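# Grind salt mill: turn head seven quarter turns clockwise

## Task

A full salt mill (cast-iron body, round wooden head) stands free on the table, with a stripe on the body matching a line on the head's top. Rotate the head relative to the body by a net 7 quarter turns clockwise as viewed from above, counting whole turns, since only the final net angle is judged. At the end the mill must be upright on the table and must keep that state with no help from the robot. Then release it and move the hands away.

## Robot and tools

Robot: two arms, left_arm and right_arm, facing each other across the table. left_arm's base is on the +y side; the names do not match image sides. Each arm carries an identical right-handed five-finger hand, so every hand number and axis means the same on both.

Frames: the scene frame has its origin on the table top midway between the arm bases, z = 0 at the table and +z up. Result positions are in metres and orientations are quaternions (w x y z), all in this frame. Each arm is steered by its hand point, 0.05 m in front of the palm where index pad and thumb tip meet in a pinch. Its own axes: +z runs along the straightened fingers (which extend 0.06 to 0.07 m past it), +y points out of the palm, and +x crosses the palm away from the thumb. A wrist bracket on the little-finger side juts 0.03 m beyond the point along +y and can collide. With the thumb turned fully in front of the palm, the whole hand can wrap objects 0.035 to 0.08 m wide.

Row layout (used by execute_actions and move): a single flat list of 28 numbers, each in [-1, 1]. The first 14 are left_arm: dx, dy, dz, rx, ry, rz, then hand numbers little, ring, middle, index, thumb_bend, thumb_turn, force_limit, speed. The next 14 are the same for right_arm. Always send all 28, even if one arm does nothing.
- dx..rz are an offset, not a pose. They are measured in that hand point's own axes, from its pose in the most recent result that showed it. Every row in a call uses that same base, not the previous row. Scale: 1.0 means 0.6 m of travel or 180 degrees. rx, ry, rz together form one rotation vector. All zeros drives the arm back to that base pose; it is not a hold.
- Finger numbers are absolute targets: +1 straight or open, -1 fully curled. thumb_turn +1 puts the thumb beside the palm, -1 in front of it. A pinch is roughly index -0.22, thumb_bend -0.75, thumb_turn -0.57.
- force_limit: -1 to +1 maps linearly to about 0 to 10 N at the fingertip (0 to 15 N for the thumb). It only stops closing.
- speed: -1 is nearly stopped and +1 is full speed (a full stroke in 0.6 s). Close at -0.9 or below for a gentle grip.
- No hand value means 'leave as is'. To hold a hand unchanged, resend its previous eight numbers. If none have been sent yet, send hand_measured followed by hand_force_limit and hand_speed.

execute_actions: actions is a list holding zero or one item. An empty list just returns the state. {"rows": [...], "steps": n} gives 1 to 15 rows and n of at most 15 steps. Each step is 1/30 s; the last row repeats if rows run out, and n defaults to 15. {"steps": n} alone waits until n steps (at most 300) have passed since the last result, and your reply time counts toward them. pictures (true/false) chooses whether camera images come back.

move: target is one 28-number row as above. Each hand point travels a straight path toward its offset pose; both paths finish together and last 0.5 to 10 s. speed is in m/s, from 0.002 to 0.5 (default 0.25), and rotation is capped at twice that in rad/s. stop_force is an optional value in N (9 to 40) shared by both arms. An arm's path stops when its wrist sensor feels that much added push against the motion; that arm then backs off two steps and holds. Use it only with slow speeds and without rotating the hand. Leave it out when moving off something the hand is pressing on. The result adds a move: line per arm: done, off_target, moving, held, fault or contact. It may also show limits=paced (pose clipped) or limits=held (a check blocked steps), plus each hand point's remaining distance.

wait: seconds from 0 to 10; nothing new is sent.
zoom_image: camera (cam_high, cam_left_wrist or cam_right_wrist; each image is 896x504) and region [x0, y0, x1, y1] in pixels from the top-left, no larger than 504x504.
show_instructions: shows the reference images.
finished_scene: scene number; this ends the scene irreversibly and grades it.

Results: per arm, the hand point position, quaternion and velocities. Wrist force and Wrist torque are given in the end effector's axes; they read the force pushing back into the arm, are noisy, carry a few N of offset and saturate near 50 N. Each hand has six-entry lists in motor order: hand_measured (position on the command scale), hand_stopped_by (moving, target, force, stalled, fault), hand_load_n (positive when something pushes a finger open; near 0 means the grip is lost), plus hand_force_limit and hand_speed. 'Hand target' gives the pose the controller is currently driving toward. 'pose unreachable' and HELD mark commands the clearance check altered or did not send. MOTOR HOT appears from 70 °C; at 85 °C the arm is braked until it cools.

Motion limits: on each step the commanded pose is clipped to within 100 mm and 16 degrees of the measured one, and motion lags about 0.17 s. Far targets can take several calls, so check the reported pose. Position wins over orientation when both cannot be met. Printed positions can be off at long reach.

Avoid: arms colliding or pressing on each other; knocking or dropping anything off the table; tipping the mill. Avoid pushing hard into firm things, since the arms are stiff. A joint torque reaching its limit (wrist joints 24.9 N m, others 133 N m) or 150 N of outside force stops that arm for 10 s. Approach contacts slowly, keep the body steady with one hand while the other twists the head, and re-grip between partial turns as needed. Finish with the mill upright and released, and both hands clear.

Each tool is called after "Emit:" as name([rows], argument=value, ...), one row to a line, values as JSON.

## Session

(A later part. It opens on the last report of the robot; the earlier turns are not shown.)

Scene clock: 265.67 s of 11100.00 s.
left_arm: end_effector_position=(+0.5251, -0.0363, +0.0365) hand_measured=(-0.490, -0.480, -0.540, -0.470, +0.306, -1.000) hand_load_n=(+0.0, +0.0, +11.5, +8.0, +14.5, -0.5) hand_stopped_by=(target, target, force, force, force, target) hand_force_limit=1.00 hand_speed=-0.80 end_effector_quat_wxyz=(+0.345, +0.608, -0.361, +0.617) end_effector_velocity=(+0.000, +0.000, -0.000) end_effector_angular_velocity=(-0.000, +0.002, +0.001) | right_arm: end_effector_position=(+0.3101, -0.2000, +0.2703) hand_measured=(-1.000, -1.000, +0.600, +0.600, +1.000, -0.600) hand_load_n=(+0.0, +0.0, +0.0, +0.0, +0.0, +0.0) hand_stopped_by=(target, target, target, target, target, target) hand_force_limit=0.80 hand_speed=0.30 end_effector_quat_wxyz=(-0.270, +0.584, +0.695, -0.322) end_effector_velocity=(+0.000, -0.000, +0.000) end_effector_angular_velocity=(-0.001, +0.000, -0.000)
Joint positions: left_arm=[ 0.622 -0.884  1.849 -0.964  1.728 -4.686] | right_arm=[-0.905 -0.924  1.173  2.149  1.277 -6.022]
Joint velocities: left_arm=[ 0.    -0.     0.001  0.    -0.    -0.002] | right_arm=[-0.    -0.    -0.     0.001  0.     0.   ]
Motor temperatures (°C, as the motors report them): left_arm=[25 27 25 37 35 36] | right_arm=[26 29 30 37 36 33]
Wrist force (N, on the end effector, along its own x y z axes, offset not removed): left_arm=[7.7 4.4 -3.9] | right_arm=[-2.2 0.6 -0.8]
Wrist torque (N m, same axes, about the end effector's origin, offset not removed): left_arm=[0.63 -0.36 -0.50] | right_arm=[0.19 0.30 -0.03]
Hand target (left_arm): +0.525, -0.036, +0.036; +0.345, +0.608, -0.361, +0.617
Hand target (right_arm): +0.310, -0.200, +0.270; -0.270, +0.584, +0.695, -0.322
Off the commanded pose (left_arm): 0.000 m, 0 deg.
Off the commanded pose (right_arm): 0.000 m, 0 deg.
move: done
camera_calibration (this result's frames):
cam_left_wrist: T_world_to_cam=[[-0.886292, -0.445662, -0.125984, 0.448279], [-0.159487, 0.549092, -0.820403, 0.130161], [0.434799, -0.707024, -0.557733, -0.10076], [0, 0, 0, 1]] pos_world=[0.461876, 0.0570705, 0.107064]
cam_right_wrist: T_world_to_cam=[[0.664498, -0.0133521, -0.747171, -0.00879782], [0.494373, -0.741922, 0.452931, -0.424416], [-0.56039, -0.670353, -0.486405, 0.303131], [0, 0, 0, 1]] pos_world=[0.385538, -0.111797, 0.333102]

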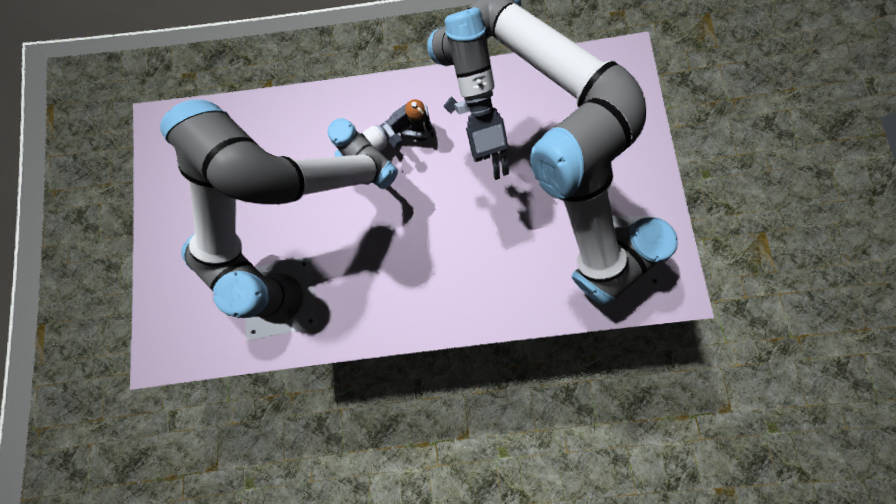

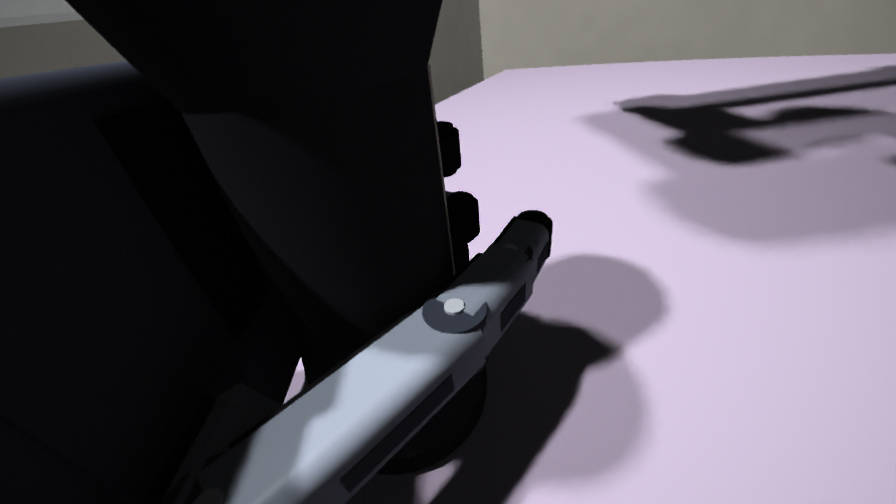

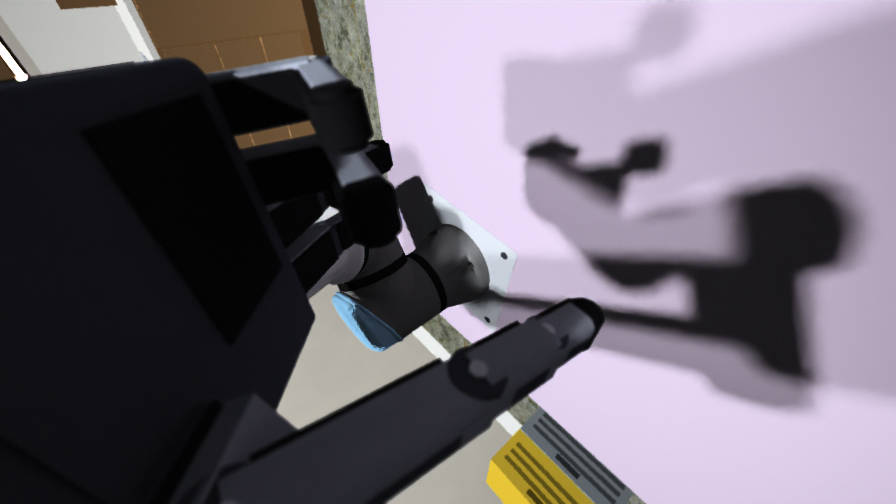

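Emit:
zoom_image(camera="cam_left_wrist", region=[160, 90, 360, 390])

Emit:
zoom_image(camera="cam_left_wrist", region=[340, 330, 540, 504])

Region (160, 90, 360, 390) of cam_left_wrist's 896x504 image, scaled by 1.680, with more detail than that image has.

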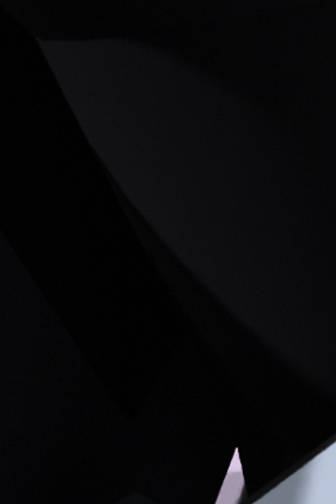

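Region (340, 330, 540, 504) of cam_left_wrist's 896x504 image, scaled by 2.520, with more detail than that image has; it fills the top 438 rows of this view, and the rest is white.

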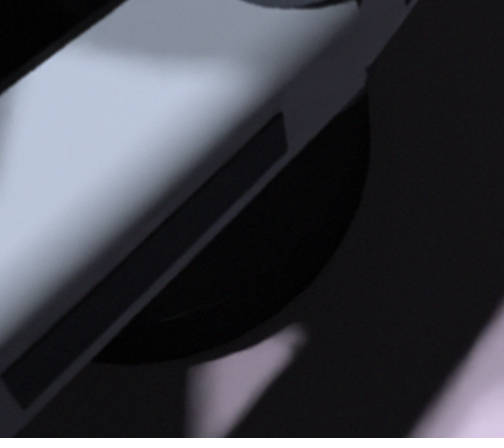

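Emit:
zoom_image(camera="cam_left_wrist", region=[380, 0, 520, 300])

Region (380, 0, 520, 300) of cam_left_wrist's 896x504 image, scaled by 1.680, with more detail than that image has; it fills the left 235 columns of this view, and the rest is white.

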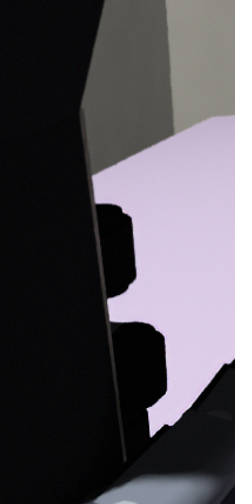

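Emit:
move(target=[0.02, -0.0005, 0, 0, 0, 0, -0.75, -0.75, -0.95, -0.95, -0.9, -1, -0.1, -0.85, 0, 0, 0, 0, 0, 0, -1, -1, 0.6, 0.6, 1, -0.6, 0.8, 0.3], speed=0.02)

Emit:
move(target=[0.0056, 0.4746, 0.1225, 0, -0.0072, -0.0056, -0.75, -0.75, -0.95, -0.95, -0.9, -1, -0.1, -0.85, 0, 0, 0, 0, 0, 0, -1, -1, 0.6, 0.6, 1, -0.6, 0.8, 0.3], speed=0.14)

Scene clock: 386.57 s of 11100.00 s.
left_arm: end_effector_position=(+0.5251, -0.0363, +0.0482) hand_measured=(-0.530, -0.536, -0.540, -0.470, +0.306, -1.000) hand_load_n=(+4.5, +5.0, +10.0, +8.0, +14.0, +2.5) hand_stopped_by=(force, force, force, force, force, target) hand_force_limit=-0.10 hand_speed=-0.85 end_effector_quat_wxyz=(+0.345, +0.608, -0.361, +0.617) end_effector_velocity=(-0.000, -0.000, +0.003) end_effector_angular_velocity=(-0.001, +0.000, -0.000) | right_arm: end_effector_position=(+0.3101, -0.2000, +0.2703) hand_measured=(-1.000, -1.000, +0.600, +0.600, +1.000, -0.600) hand_load_n=(+0.0, +0.0, +0.0, +0.0, +0.0, +0.0) hand_stopped_by=(target, target, target, target, target, target) hand_force_limit=0.80 hand_speed=0.30 end_effector_quat_wxyz=(-0.270, +0.584, +0.695, -0.322) end_effector_velocity=(-0.000, -0.000, -0.000) end_effector_angular_velocity=(+0.000, +0.001, +0.000)
Joint positions: left_arm=[ 0.622 -0.907  1.848 -0.94   1.728 -4.686] | right_arm=[-0.905 -0.924  1.173  2.149  1.277 -6.022]
Joint velocities: left_arm=[-0.    -0.006 -0.     0.006 -0.    -0.   ] | right_arm=[-0.    -0.     0.001 -0.    -0.    -0.001]
Motor temperatures (°C, as the motors report them): left_arm=[25 27 25 37 35 36] | right_arm=[26 29 30 37 36 33]
Wrist force (N, on the end effector, along its own x y z axes, offset not removed): left_arm=[-9.8 0.7 -2.7] | right_arm=[-0.4 1.3 -2.1]
Wrist torque (N m, same axes, about the end effector's origin, offset not removed): left_arm=[0.48 0.84 -0.47] | right_arm=[0.50 0.14 0.07]
Hand target (left_arm): +0.525, -0.036, +0.048; +0.345, +0.608, -0.361, +0.617
Hand target (right_arm): +0.310, -0.200, +0.270; -0.270, +0.584, +0.695, -0.322
Off the commanded pose (left_arm): 0.000 m, 0 deg.
Off the commanded pose (right_arm): 0.000 m, 0 deg.
After step 90, 117.00 s passed at rest.
move: done
camera_calibration (this result's frames):
cam_left_wrist: T_world_to_cam=[[-0.886246, -0.445743, -0.12602, 0.449784], [-0.159504, 0.549077, -0.82041, 0.139757], [0.434887, -0.706985, -0.557715, -0.0942902], [0, 0, 0, 1]] pos_world=[0.461917, 0.0570891, 0.118752]
cam_right_wrist: T_world_to_cam=[[0.664498, -0.013352, -0.74717, -0.00879776], [0.494373, -0.741922, 0.452931, -0.424416], [-0.56039, -0.670353, -0.486405, 0.303131], [0, 0, 0, 1]] pos_world=[0.385538, -0.111797, 0.333102]

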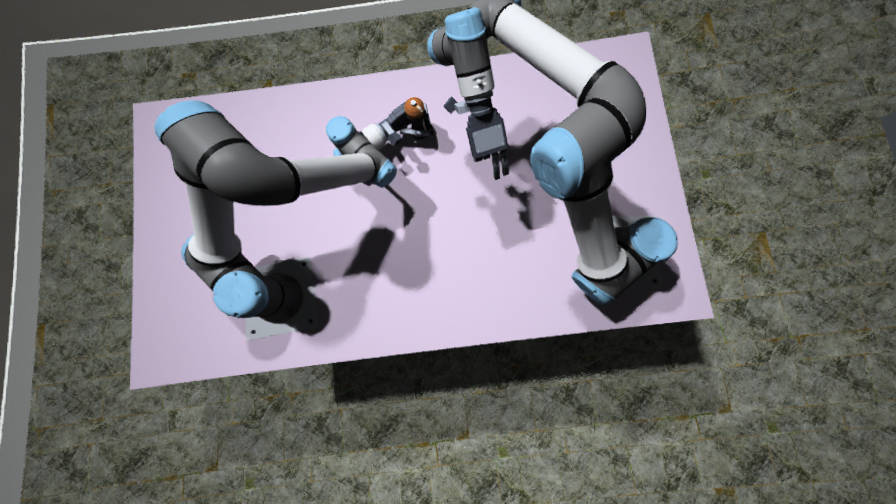

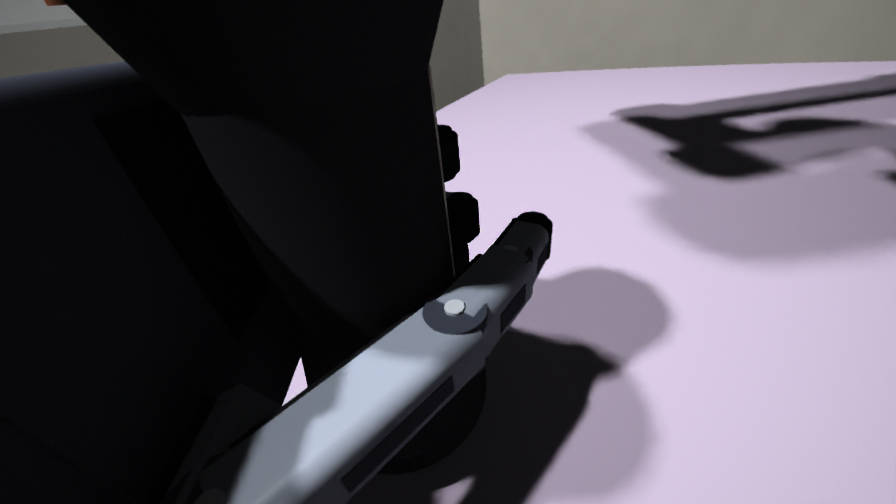

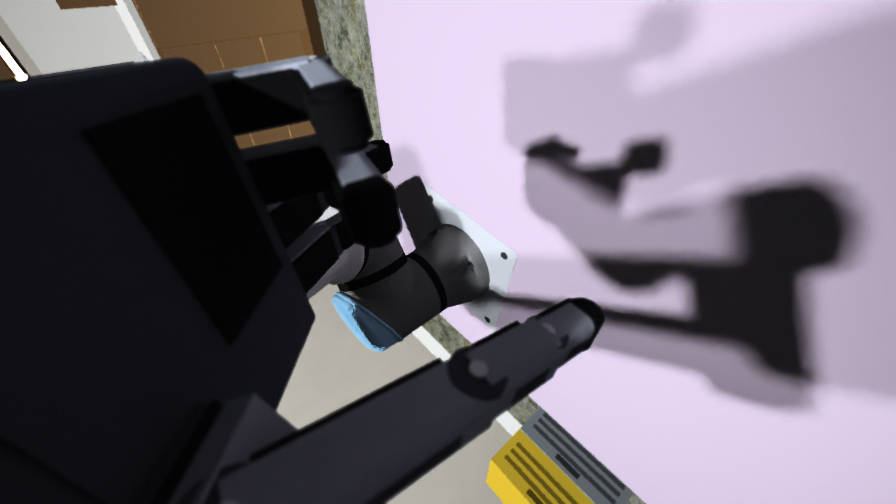

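Scene clock: 389.23 s of 11100.00 s.
left_arm: end_effector_position=(+0.3150, -0.2420, +0.0443) hand_measured=(-0.530, -0.536, -0.540, -0.470, +0.306, -1.000) hand_load_n=(+4.5, +5.0, +10.0, +8.0, +14.0, +2.5) hand_stopped_by=(force, force, force, force, force, target) hand_force_limit=-0.10 hand_speed=-0.85 end_effector_quat_wxyz=(+0.347, +0.618, -0.360, +0.607) end_effector_velocity=(-0.001, -0.001, -0.001) end_effector_angular_velocity=(+0.002, +0.001, +0.000) | right_arm: end_effector_position=(+0.3101, -0.2000, +0.2703) hand_measured=(-1.000, -1.000, +0.600, +0.600, +1.000, -0.600) hand_load_n=(+0.0, +0.0, +0.0, +0.0, +0.0, +0.0) hand_stopped_by=(target, target, target, target, target, target) hand_force_limit=0.80 hand_speed=0.30 end_effector_quat_wxyz=(-0.270, +0.584, +0.695, -0.322) end_effector_velocity=(-0.000, +0.000, -0.000) end_effector_angular_velocity=(+0.000, +0.001, +0.001)
Joint positions: left_arm=[ 0.079 -0.852  1.728 -0.851  1.184 -4.714] | right_arm=[-0.905 -0.924  1.173  2.149  1.277 -6.022]
Joint velocities: left_arm=[-0.003  0.002 -0.004  0.003 -0.004 -0.   ] | right_arm=[-0.     0.001  0.001 -0.     0.    -0.001]
Motor temperatures (°C, as the motors report them): left_arm=[25 27 25 37 35 36] | right_arm=[26 29 30 37 36 33]
Wrist force (N, on the end effector, along its own x y z axes, offset not removed): left_arm=[-6.4 2.0 -0.7] | right_arm=[-2.6 0.0 -0.2]
Wrist torque (N m, same axes, about the end effector's origin, offset not removed): left_arm=[0.50 0.22 -0.20] | right_arm=[0.21 0.37 -0.23]
Hand target (left_arm): +0.315, -0.242, +0.044; +0.347, +0.618, -0.360, +0.607
Hand target (right_arm): +0.310, -0.200, +0.270; -0.270, +0.584, +0.695, -0.322
Off the commanded pose (left_arm): 0.001 m, 0 deg.
Off the commanded pose (right_arm): 0.000 m, 0 deg.
move: done
camera_calibration (this result's frames):
cam_left_wrist: T_world_to_cam=[[-0.889131, -0.445005, -0.106854, 0.171635], [-0.181726, 0.557586, -0.809984, 0.22464], [0.420027, -0.700763, -0.576635, -0.143464], [0, 0, 0, 1]] pos_world=[0.253688, -0.149412, 0.117568]
cam_right_wrist: T_world_to_cam=[[0.664498, -0.013352, -0.747171, -0.00879777], [0.494373, -0.741922, 0.452931, -0.424416], [-0.56039, -0.670353, -0.486405, 0.303131], [0, 0, 0, 1]] pos_world=[0.385538, -0.111797, 0.333102]

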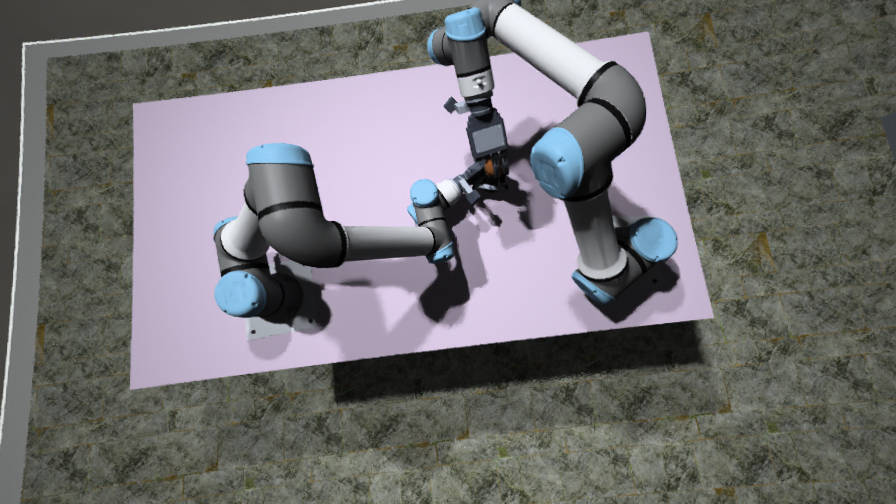

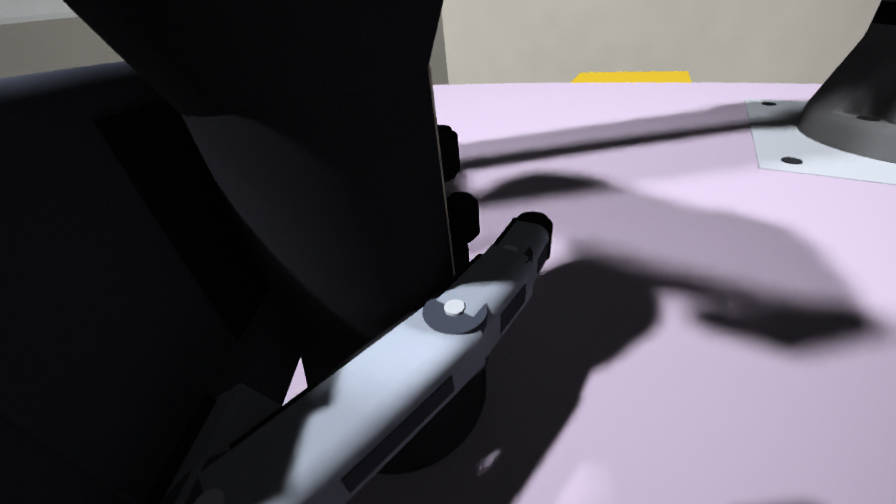

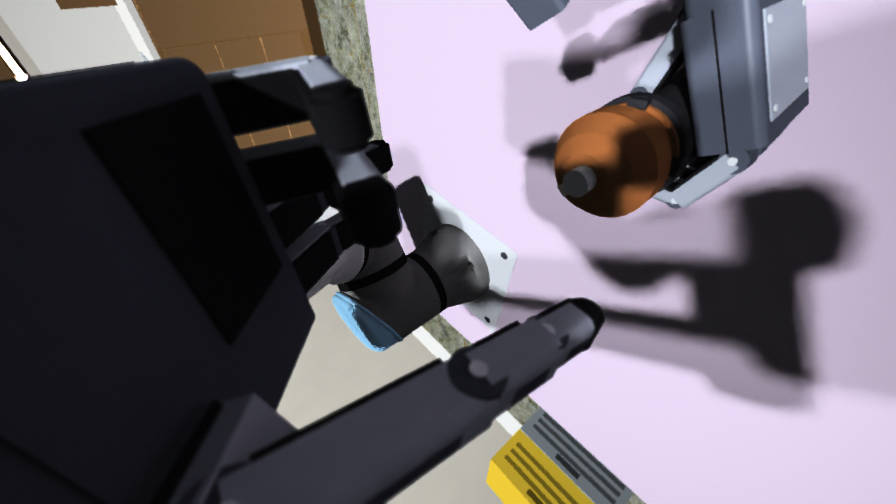

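Emit:
zoom_image(camera="cam_right_wrist", region=[530, 50, 750, 250])

Region (530, 50, 750, 250) of cam_right_wrist's 896x504 image, scaled by 2.291, with more detail than that image has; it fills the top 458 rows of this view, and the rest is white.

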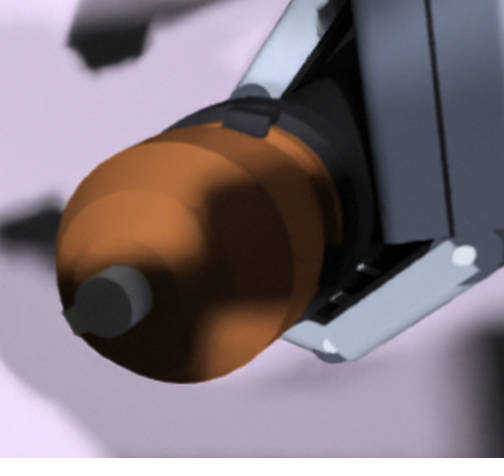

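Emit:
move(target=[-0.0183, 0.0001, 0.0004, 0, 0, -0.0022, -0.75, -0.75, -0.95, -0.95, -0.9, -1, -0.1, -0.85, 0, 0.0763, 0.0646, 0, 0, 0, -1, -1, 0.6, 0.6, 1, -0.6, 0.8, 0.3], speed=0.033, stop_force=12)

Scene clock: 418.63 s of 11100.00 s.
left_arm: end_effector_position=(+0.3150, -0.2421, +0.0363) hand_measured=(-0.530, -0.536, -0.540, -0.470, +0.306, -1.000) hand_load_n=(+2.5, +4.0, +9.5, +9.0, +14.0, +3.0) hand_stopped_by=(force, force, force, force, force, target) hand_force_limit=-0.10 hand_speed=-0.85 end_effector_quat_wxyz=(+0.348, +0.619, -0.358, +0.606) end_effector_velocity=(+0.000, -0.000, +0.000) end_effector_angular_velocity=(-0.000, +0.000, +0.000) | right_arm: end_effector_position=(+0.3103, -0.2000, +0.2107) hand_measured=(-1.000, -1.000, +0.600, +0.600, +1.000, -0.600) hand_load_n=(+0.0, +0.0, +0.0, +0.0, +0.0, +0.0) hand_stopped_by=(target, target, target, target, target, target) hand_force_limit=0.80 hand_speed=0.30 end_effector_quat_wxyz=(-0.270, +0.584, +0.695, -0.322) end_effector_velocity=(-0.000, -0.000, -0.003) end_effector_angular_velocity=(-0.000, +0.000, -0.001)
Joint positions: left_arm=[ 0.079 -0.837  1.729 -0.867  1.185 -4.719] | right_arm=[-0.906 -0.877  1.253  2.022  1.277 -6.022]
Joint velocities: left_arm=[ 0.    -0.    -0.001  0.001  0.    -0.   ] | right_arm=[-0.     0.002  0.003 -0.006 -0.001  0.001]
Motor temperatures (°C, as the motors report them): left_arm=[25 27 25 37 35 36] | right_arm=[26 29 30 37 36 33]
Wrist force (N, on the end effector, along its own x y z axes, offset not removed): left_arm=[-1.6 2.1 0.4] | right_arm=[-1.9 -0.5 0.8]
Wrist torque (N m, same axes, about the end effector's origin, offset not removed): left_arm=[0.46 0.98 -0.26] | right_arm=[-0.05 0.30 -0.22]
Hand target (left_arm): +0.315, -0.242, +0.036; +0.348, +0.619, -0.358, +0.606
Hand target (right_arm): +0.310, -0.200, +0.210; -0.270, +0.584, +0.695, -0.322
Off the commanded pose (left_arm): 0.003 m, 0 deg.
Off the commanded pose (right_arm): 0.000 m, 0 deg.
After step 90, 24.23 s passed at rest.
move: contact (left_arm)
camera_calibration (this result's frames):
cam_left_wrist: T_world_to_cam=[[-0.88955, -0.445365, -0.101739, 0.170586], [-0.185364, 0.555422, -0.810646, 0.218797], [0.417541, -0.702251, -0.57663, -0.147701], [0, 0, 0, 1]] pos_world=[0.253973, -0.149275, 0.109554]
cam_right_wrist: T_world_to_cam=[[0.664495, -0.0133511, -0.747173, -0.0535155], [0.494382, -0.741915, 0.452934, -0.397488], [-0.560386, -0.670361, -0.486399, 0.274222], [0, 0, 0, 1]] pos_world=[0.385742, -0.111789, 0.273431]

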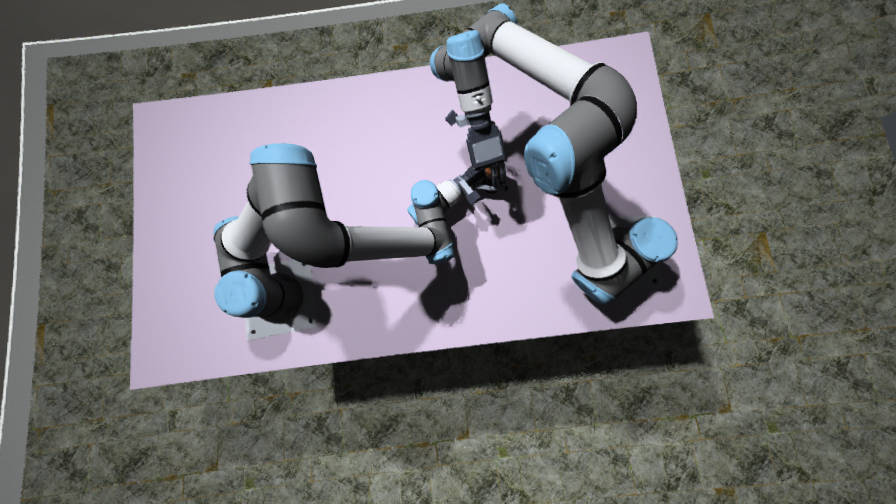

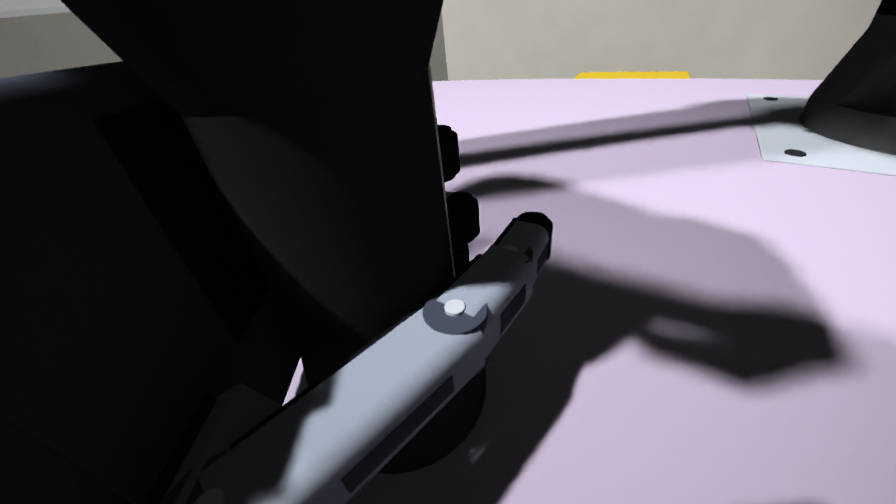

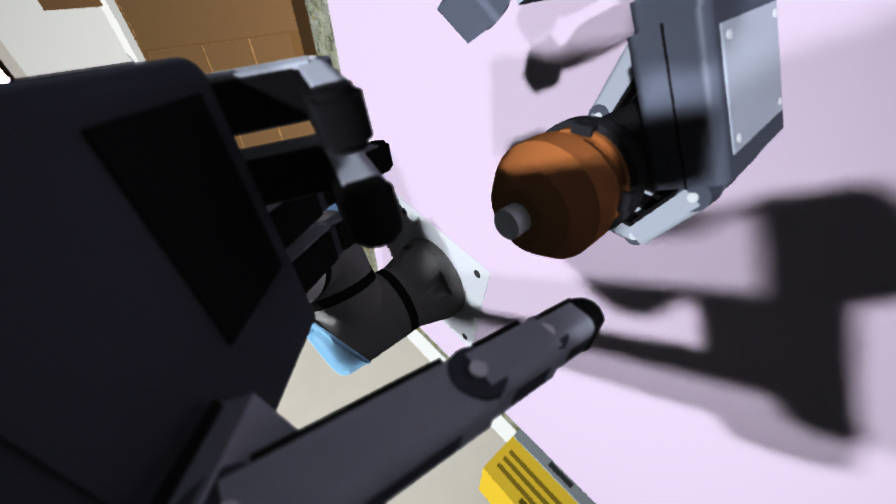

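Emit:
zoom_image(camera="cam_right_wrist", region=[470, 90, 680, 280])

Region (470, 90, 680, 280) of cam_right_wrist's 896x504 image, scaled by 2.400, with more detail than that image has; it fills the top 456 rows of this view, and the rest is white.

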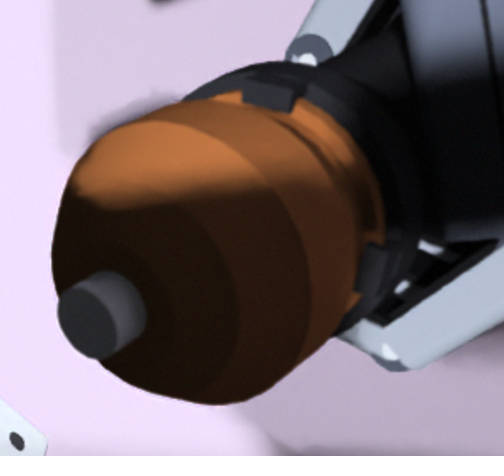

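Emit:
move(target=[0, 0, -0.0005, 0, 0.0027, 0, -0.75, -0.75, -0.95, -0.95, -0.9, -1, -0.1, -0.85, -0.0045, 0.0691, 0.0582, 0, 0, 0, -1, -1, 0.6, 0.6, 1, -0.6, 0.8, 0.3], speed=0.04, stop_force=10)

Scene clock: 495.33 s of 11100.00 s.
left_arm: end_effector_position=(+0.3149, -0.2418, +0.0363) hand_measured=(-0.530, -0.536, -0.540, -0.470, +0.306, -1.000) hand_load_n=(+3.0, +4.0, +9.5, +8.5, +14.5, +2.5) hand_stopped_by=(force, force, force, force, force, target) hand_force_limit=-0.10 hand_speed=-0.85 end_effector_quat_wxyz=(+0.350, +0.617, -0.357, +0.608) end_effector_velocity=(-0.001, -0.000, -0.000) end_effector_angular_velocity=(+0.000, -0.000, -0.001) | right_arm: end_effector_position=(+0.3111, -0.2026, +0.1567) hand_measured=(-1.000, -1.000, +0.600, +0.600, +1.000, -0.600) hand_load_n=(+0.0, +0.0, +0.0, +0.0, +0.0, +0.0) hand_stopped_by=(target, target, target, target, target, target) hand_force_limit=0.80 hand_speed=0.30 end_effector_quat_wxyz=(-0.270, +0.584, +0.695, -0.322) end_effector_velocity=(+0.000, -0.000, -0.002) end_effector_angular_velocity=(-0.000, -0.001, -0.000)
Joint positions: left_arm=[ 0.079 -0.835  1.734 -0.883  1.184 -4.716] | right_arm=[-0.91  -0.825  1.312  1.913  1.28  -6.026]
Joint velocities: left_arm=[-0.001 -0.     0.    -0.     0.     0.001] | right_arm=[-0.     0.002  0.002 -0.005  0.     0.001]
Motor temperatures (°C, as the motors report them): left_arm=[25 27 25 37 35 36] | right_arm=[26 29 30 37 36 33]
Wrist force (N, on the end effector, along its own x y z axes, offset not removed): left_arm=[6.0 -1.3 -5.7] | right_arm=[-3.4 1.7 0.6]
Wrist torque (N m, same axes, about the end effector's origin, offset not removed): left_arm=[0.24 0.20 0.06] | right_arm=[0.38 0.45 -0.11]
Hand target (left_arm): +0.315, -0.242, +0.036; +0.350, +0.617, -0.357, +0.608
Hand target (right_arm): +0.311, -0.203, +0.156; -0.270, +0.584, +0.695, -0.322
Off the commanded pose (left_arm): 0.000 m, 0 deg.
Off the commanded pose (right_arm): 0.000 m, 0 deg.
After step 90, 71.97 s passed at rest.
move: done
camera_calibration (this result's frames):
cam_left_wrist: T_world_to_cam=[[-0.88913, -0.446094, -0.102221, 0.170276], [-0.181927, 0.549468, -0.815468, 0.216296], [0.419942, -0.70646, -0.569704, -0.149474], [0, 0, 0, 1]] pos_world=[0.253518, -0.148487, 0.108632]
cam_right_wrist: T_world_to_cam=[[0.664492, -0.0133423, -0.747176, -0.0943548], [0.494386, -0.741917, 0.452925, -0.375394], [-0.560386, -0.670359, -0.486402, 0.246685], [0, 0, 0, 1]] pos_world=[0.386526, -0.114403, 0.219513]

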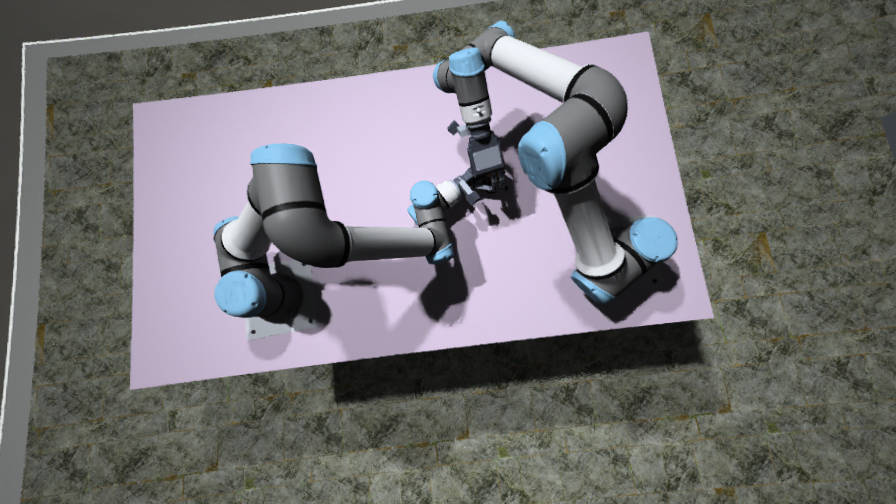

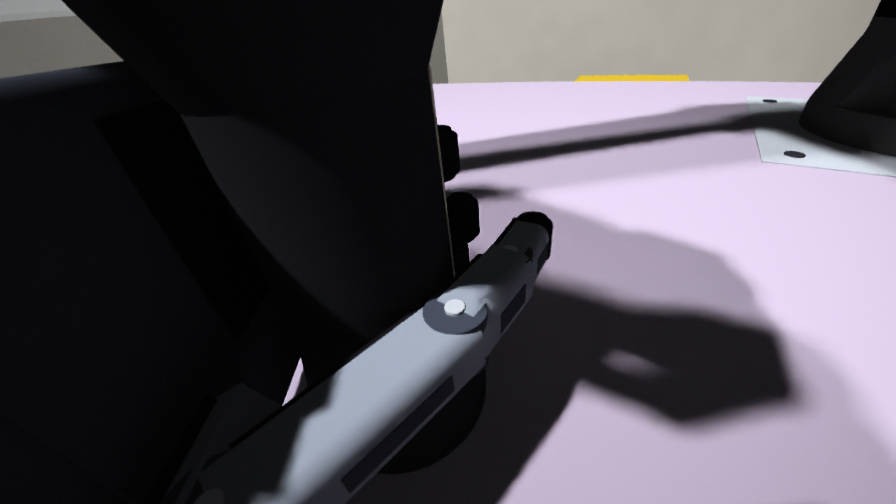

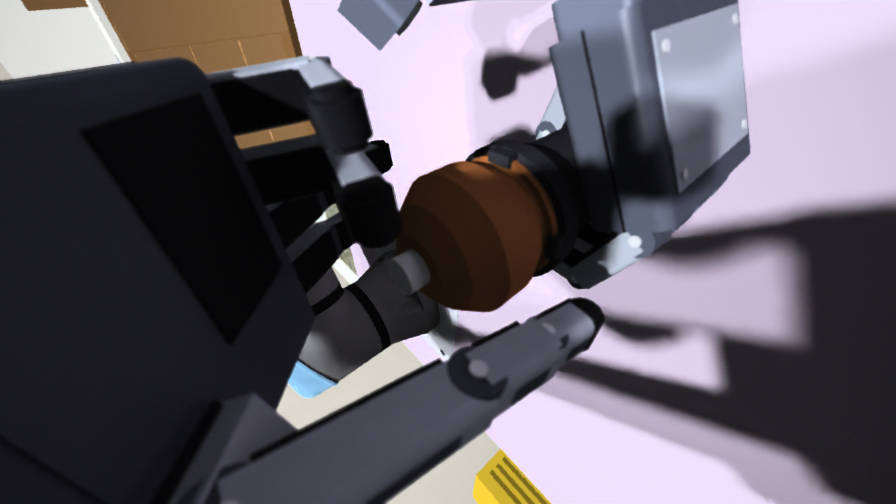

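Emit:
zoom_image(camera="cam_right_wrist", region=[340, 110, 640, 370])

Region (340, 110, 640, 370) of cam_right_wrist's 896x504 image, scaled by 1.680, with more detail than that image has; it fills the top 437 rows of this view, and the rest is white.

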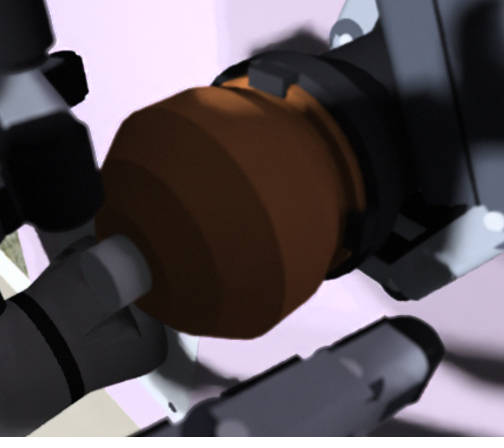

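Emit:
move(target=[0.0002, 0, -0.0007, 0, 0.0017, 0, -0.75, -0.75, -0.95, -0.95, -0.9, -1, -0.1, -0.85, 0.0022, -0.0009, 0.001, 0, 0, 0, -1, -1, -0.2, -0.2, -0.2, -0.6, -0.6, -0.7], speed=0.01)

Emit:
move(target=[0, 0, 0, 0, 0, 0, -0.75, -0.75, -0.95, -0.95, -0.9, -1, -0.1, -0.85, 0, 0, 0, 0, 0, 0, -1, -1, -0.3, -0.3, -0.3, -0.6, 0.8, -0.92], speed=0.01)

Scene clock: 521.37 s of 11100.00 s.
left_arm: end_effector_position=(+0.3147, -0.2415, +0.0364) hand_measured=(-0.530, -0.536, -0.540, -0.470, +0.306, -1.000) hand_load_n=(+3.0, +4.5, +9.5, +8.5, +14.0, +1.5) hand_stopped_by=(force, force, force, force, force, target) hand_force_limit=-0.10 hand_speed=-0.85 end_effector_quat_wxyz=(+0.351, +0.615, -0.356, +0.610) end_effector_velocity=(+0.000, +0.000, +0.000) end_effector_angular_velocity=(-0.001, -0.000, +0.000) | right_arm: end_effector_position=(+0.3101, -0.2014, +0.1567) hand_measured=(-1.000, -1.000, +0.138, +0.186, +0.480, -0.600) hand_load_n=(+0.0, +0.0, +7.0, +3.5, +3.5, +0.5) hand_stopped_by=(target, target, force, force, force, target) hand_force_limit=-0.60 hand_speed=-0.70 end_effector_quat_wxyz=(-0.270, +0.584, +0.695, -0.322) end_effector_velocity=(-0.000, -0.000, +0.000) end_effector_angular_velocity=(-0.001, +0.001, +0.000)
Joint positions: left_arm=[ 0.078 -0.835  1.738 -0.893  1.184 -4.714] | right_arm=[-0.908 -0.824  1.311  1.912  1.278 -6.024]
Joint velocities: left_arm=[ 0.    -0.     0.    -0.001  0.     0.   ] | right_arm=[-0.    -0.     0.     0.001  0.001  0.001]
Motor temperatures (°C, as the motors report them): left_arm=[25 27 25 37 35 36] | right_arm=[26 29 30 37 36 33]
Wrist force (N, on the end effector, along its own x y z axes, offset not removed): left_arm=[6.1 -2.6 5.6] | right_arm=[-3.8 -3.6 8.3]
Wrist torque (N m, same axes, about the end effector's origin, offset not removed): left_arm=[0.18 -0.10 -0.51] | right_arm=[0.26 0.34 -0.07]
Hand target (left_arm): +0.315, -0.241, +0.036; +0.351, +0.615, -0.356, +0.610
Hand target (right_arm): +0.310, -0.201, +0.157; -0.270, +0.584, +0.695, -0.322
Off the commanded pose (left_arm): 0.000 m, 0 deg.
Off the commanded pose (right_arm): 0.000 m, 0 deg.
After step 90, 21.10 s passed at rest.
move: done
camera_calibration (this result's frames):
cam_left_wrist: T_world_to_cam=[[-0.888854, -0.446569, -0.102545, 0.170086], [-0.179738, 0.545698, -0.818479, 0.21467], [0.421466, -0.709077, -0.565311, -0.150332], [0, 0, 0, 1]] pos_world=[0.253126, -0.147787, 0.10816]
cam_right_wrist: T_world_to_cam=[[0.664485, -0.0133223, -0.747183, -0.0936455], [0.494408, -0.741908, 0.452915, -0.374009], [-0.560375, -0.670369, -0.4864, 0.246888], [0, 0, 0, 1]] pos_world=[0.385489, -0.113222, 0.21951]

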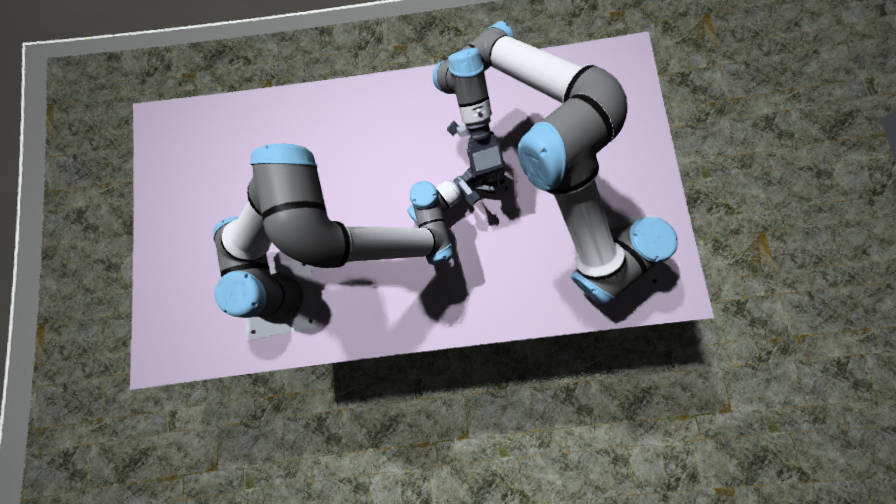

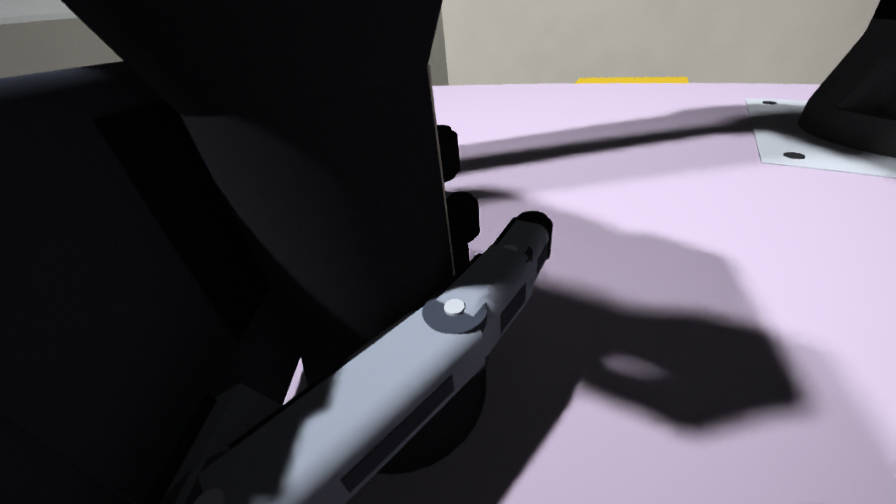

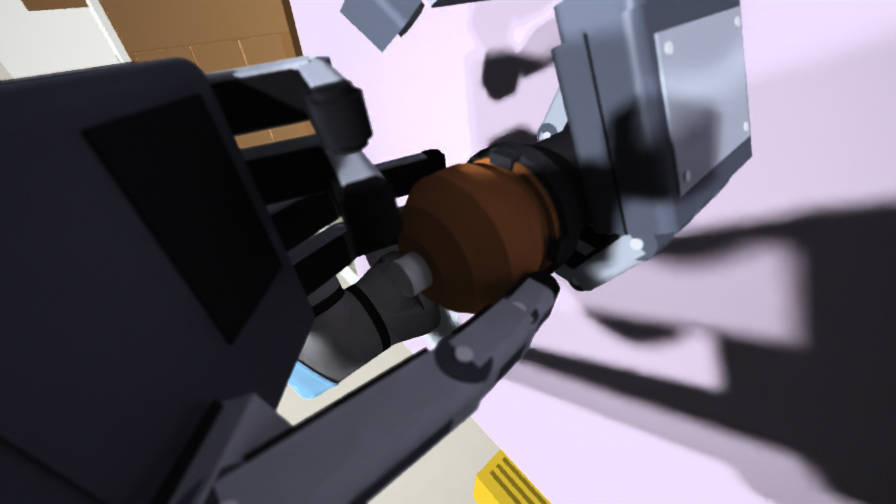

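Scene clock: 522.47 s of 11100.00 s.
left_arm: end_effector_position=(+0.3147, -0.2415, +0.0364) hand_measured=(-0.530, -0.536, -0.540, -0.470, +0.306, -1.000) hand_load_n=(+3.0, +4.5, +9.5, +8.5, +14.0, +1.5) hand_stopped_by=(force, force, force, force, force, target) hand_force_limit=-0.10 hand_speed=-0.85 end_effector_quat_wxyz=(+0.351, +0.615, -0.356, +0.610) end_effector_velocity=(-0.001, +0.000, -0.000) end_effector_angular_velocity=(+0.001, +0.001, -0.001) | right_arm: end_effector_position=(+0.3101, -0.2014, +0.1567) hand_measured=(-1.000, -1.000, +0.132, +0.172, +0.432, -0.600) hand_load_n=(+0.0, +0.0, +10.0, +11.5, +12.5, +0.5) hand_stopped_by=(target, target, force, force, force, target) hand_force_limit=0.80 hand_speed=-0.92 end_effector_quat_wxyz=(-0.270, +0.584, +0.695, -0.322) end_effector_velocity=(+0.000, +0.000, +0.001) end_effector_angular_velocity=(+0.001, +0.001, +0.000)
Joint positions: left_arm=[ 0.078 -0.835  1.738 -0.893  1.184 -4.714] | right_arm=[-0.908 -0.824  1.311  1.912  1.278 -6.024]
Joint velocities: left_arm=[-0.001  0.     0.     0.     0.    -0.001] | right_arm=[-0.    -0.    -0.001  0.002 -0.    -0.001]
Motor temperatures (°C, as the motors report them): left_arm=[25 27 25 37 35 36] | right_arm=[26 29 30 37 36 33]
Wrist force (N, on the end effector, along its own x y z axes, offset not removed): left_arm=[5.5 -5.6 3.6] | right_arm=[-4.1 -4.9 7.7]
Wrist torque (N m, same axes, about the end effector's origin, offset not removed): left_arm=[-0.07 0.10 -0.78] | right_arm=[0.36 0.57 -0.28]
Hand target (left_arm): +0.315, -0.241, +0.036; +0.351, +0.615, -0.356, +0.610
Hand target (right_arm): +0.310, -0.201, +0.157; -0.270, +0.584, +0.695, -0.322
Off the commanded pose (left_arm): 0.000 m, 0 deg.
Off the commanded pose (right_arm): 0.000 m, 0 deg.
move: done
camera_calibration (this result's frames):
cam_left_wrist: T_world_to_cam=[[-0.888854, -0.446569, -0.102543, 0.170085], [-0.179738, 0.545694, -0.818482, 0.21467], [0.421466, -0.70908, -0.565308, -0.150333], [0, 0, 0, 1]] pos_world=[0.253126, -0.147788, 0.10816]
cam_right_wrist: T_world_to_cam=[[0.664491, -0.01332, -0.747178, -0.0936449], [0.494404, -0.74191, 0.452917, -0.37401], [-0.560372, -0.670367, -0.486407, 0.24689], [0, 0, 0, 1]] pos_world=[0.385488, -0.113223, 0.219515]

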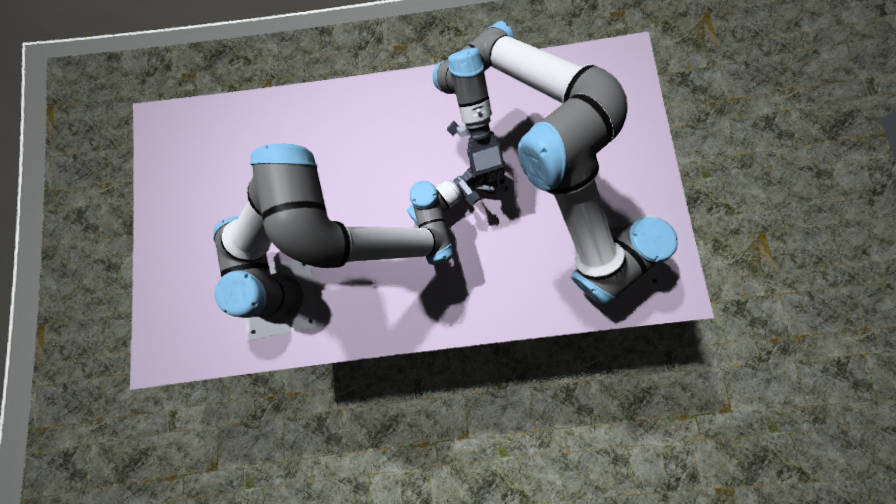

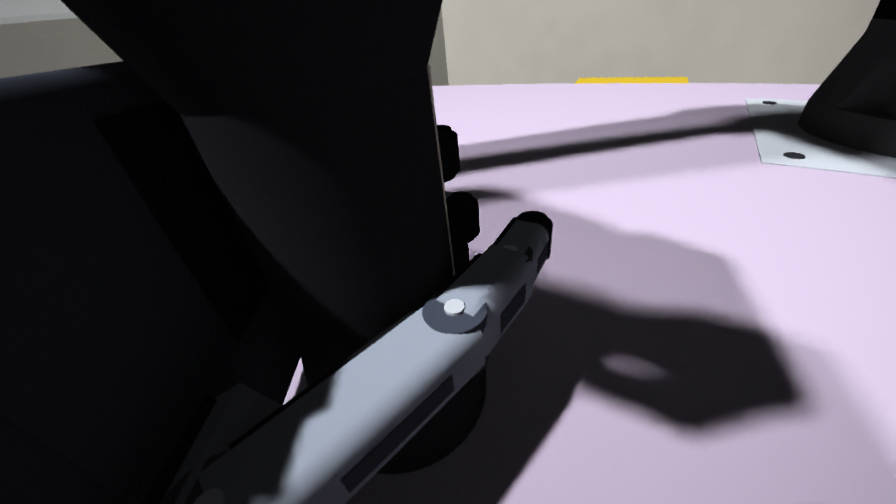

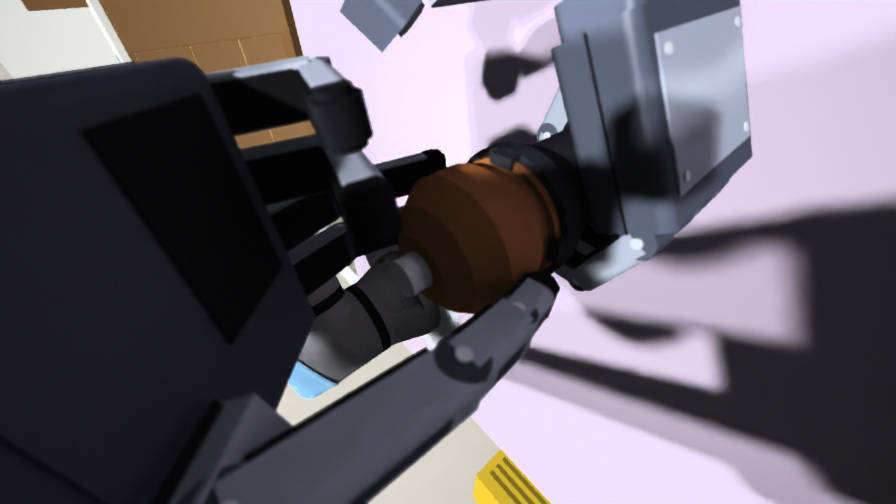

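Emit:
zoom_image(camera="cam_right_wrist", region=[380, 120, 640, 360])

Region (380, 120, 640, 360) of cam_right_wrist's 896x504 image, scaled by 1.938, with more detail than that image has; it fills the top 465 rows of this view, and the rest is white.

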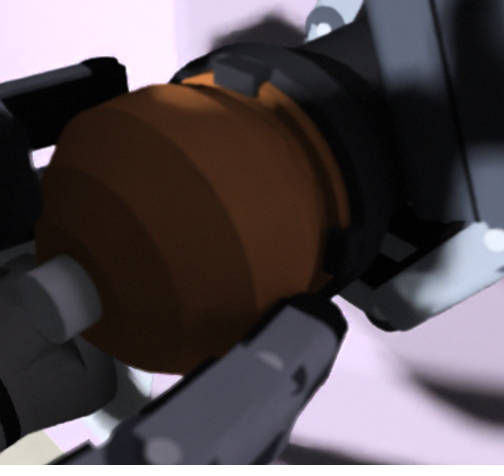

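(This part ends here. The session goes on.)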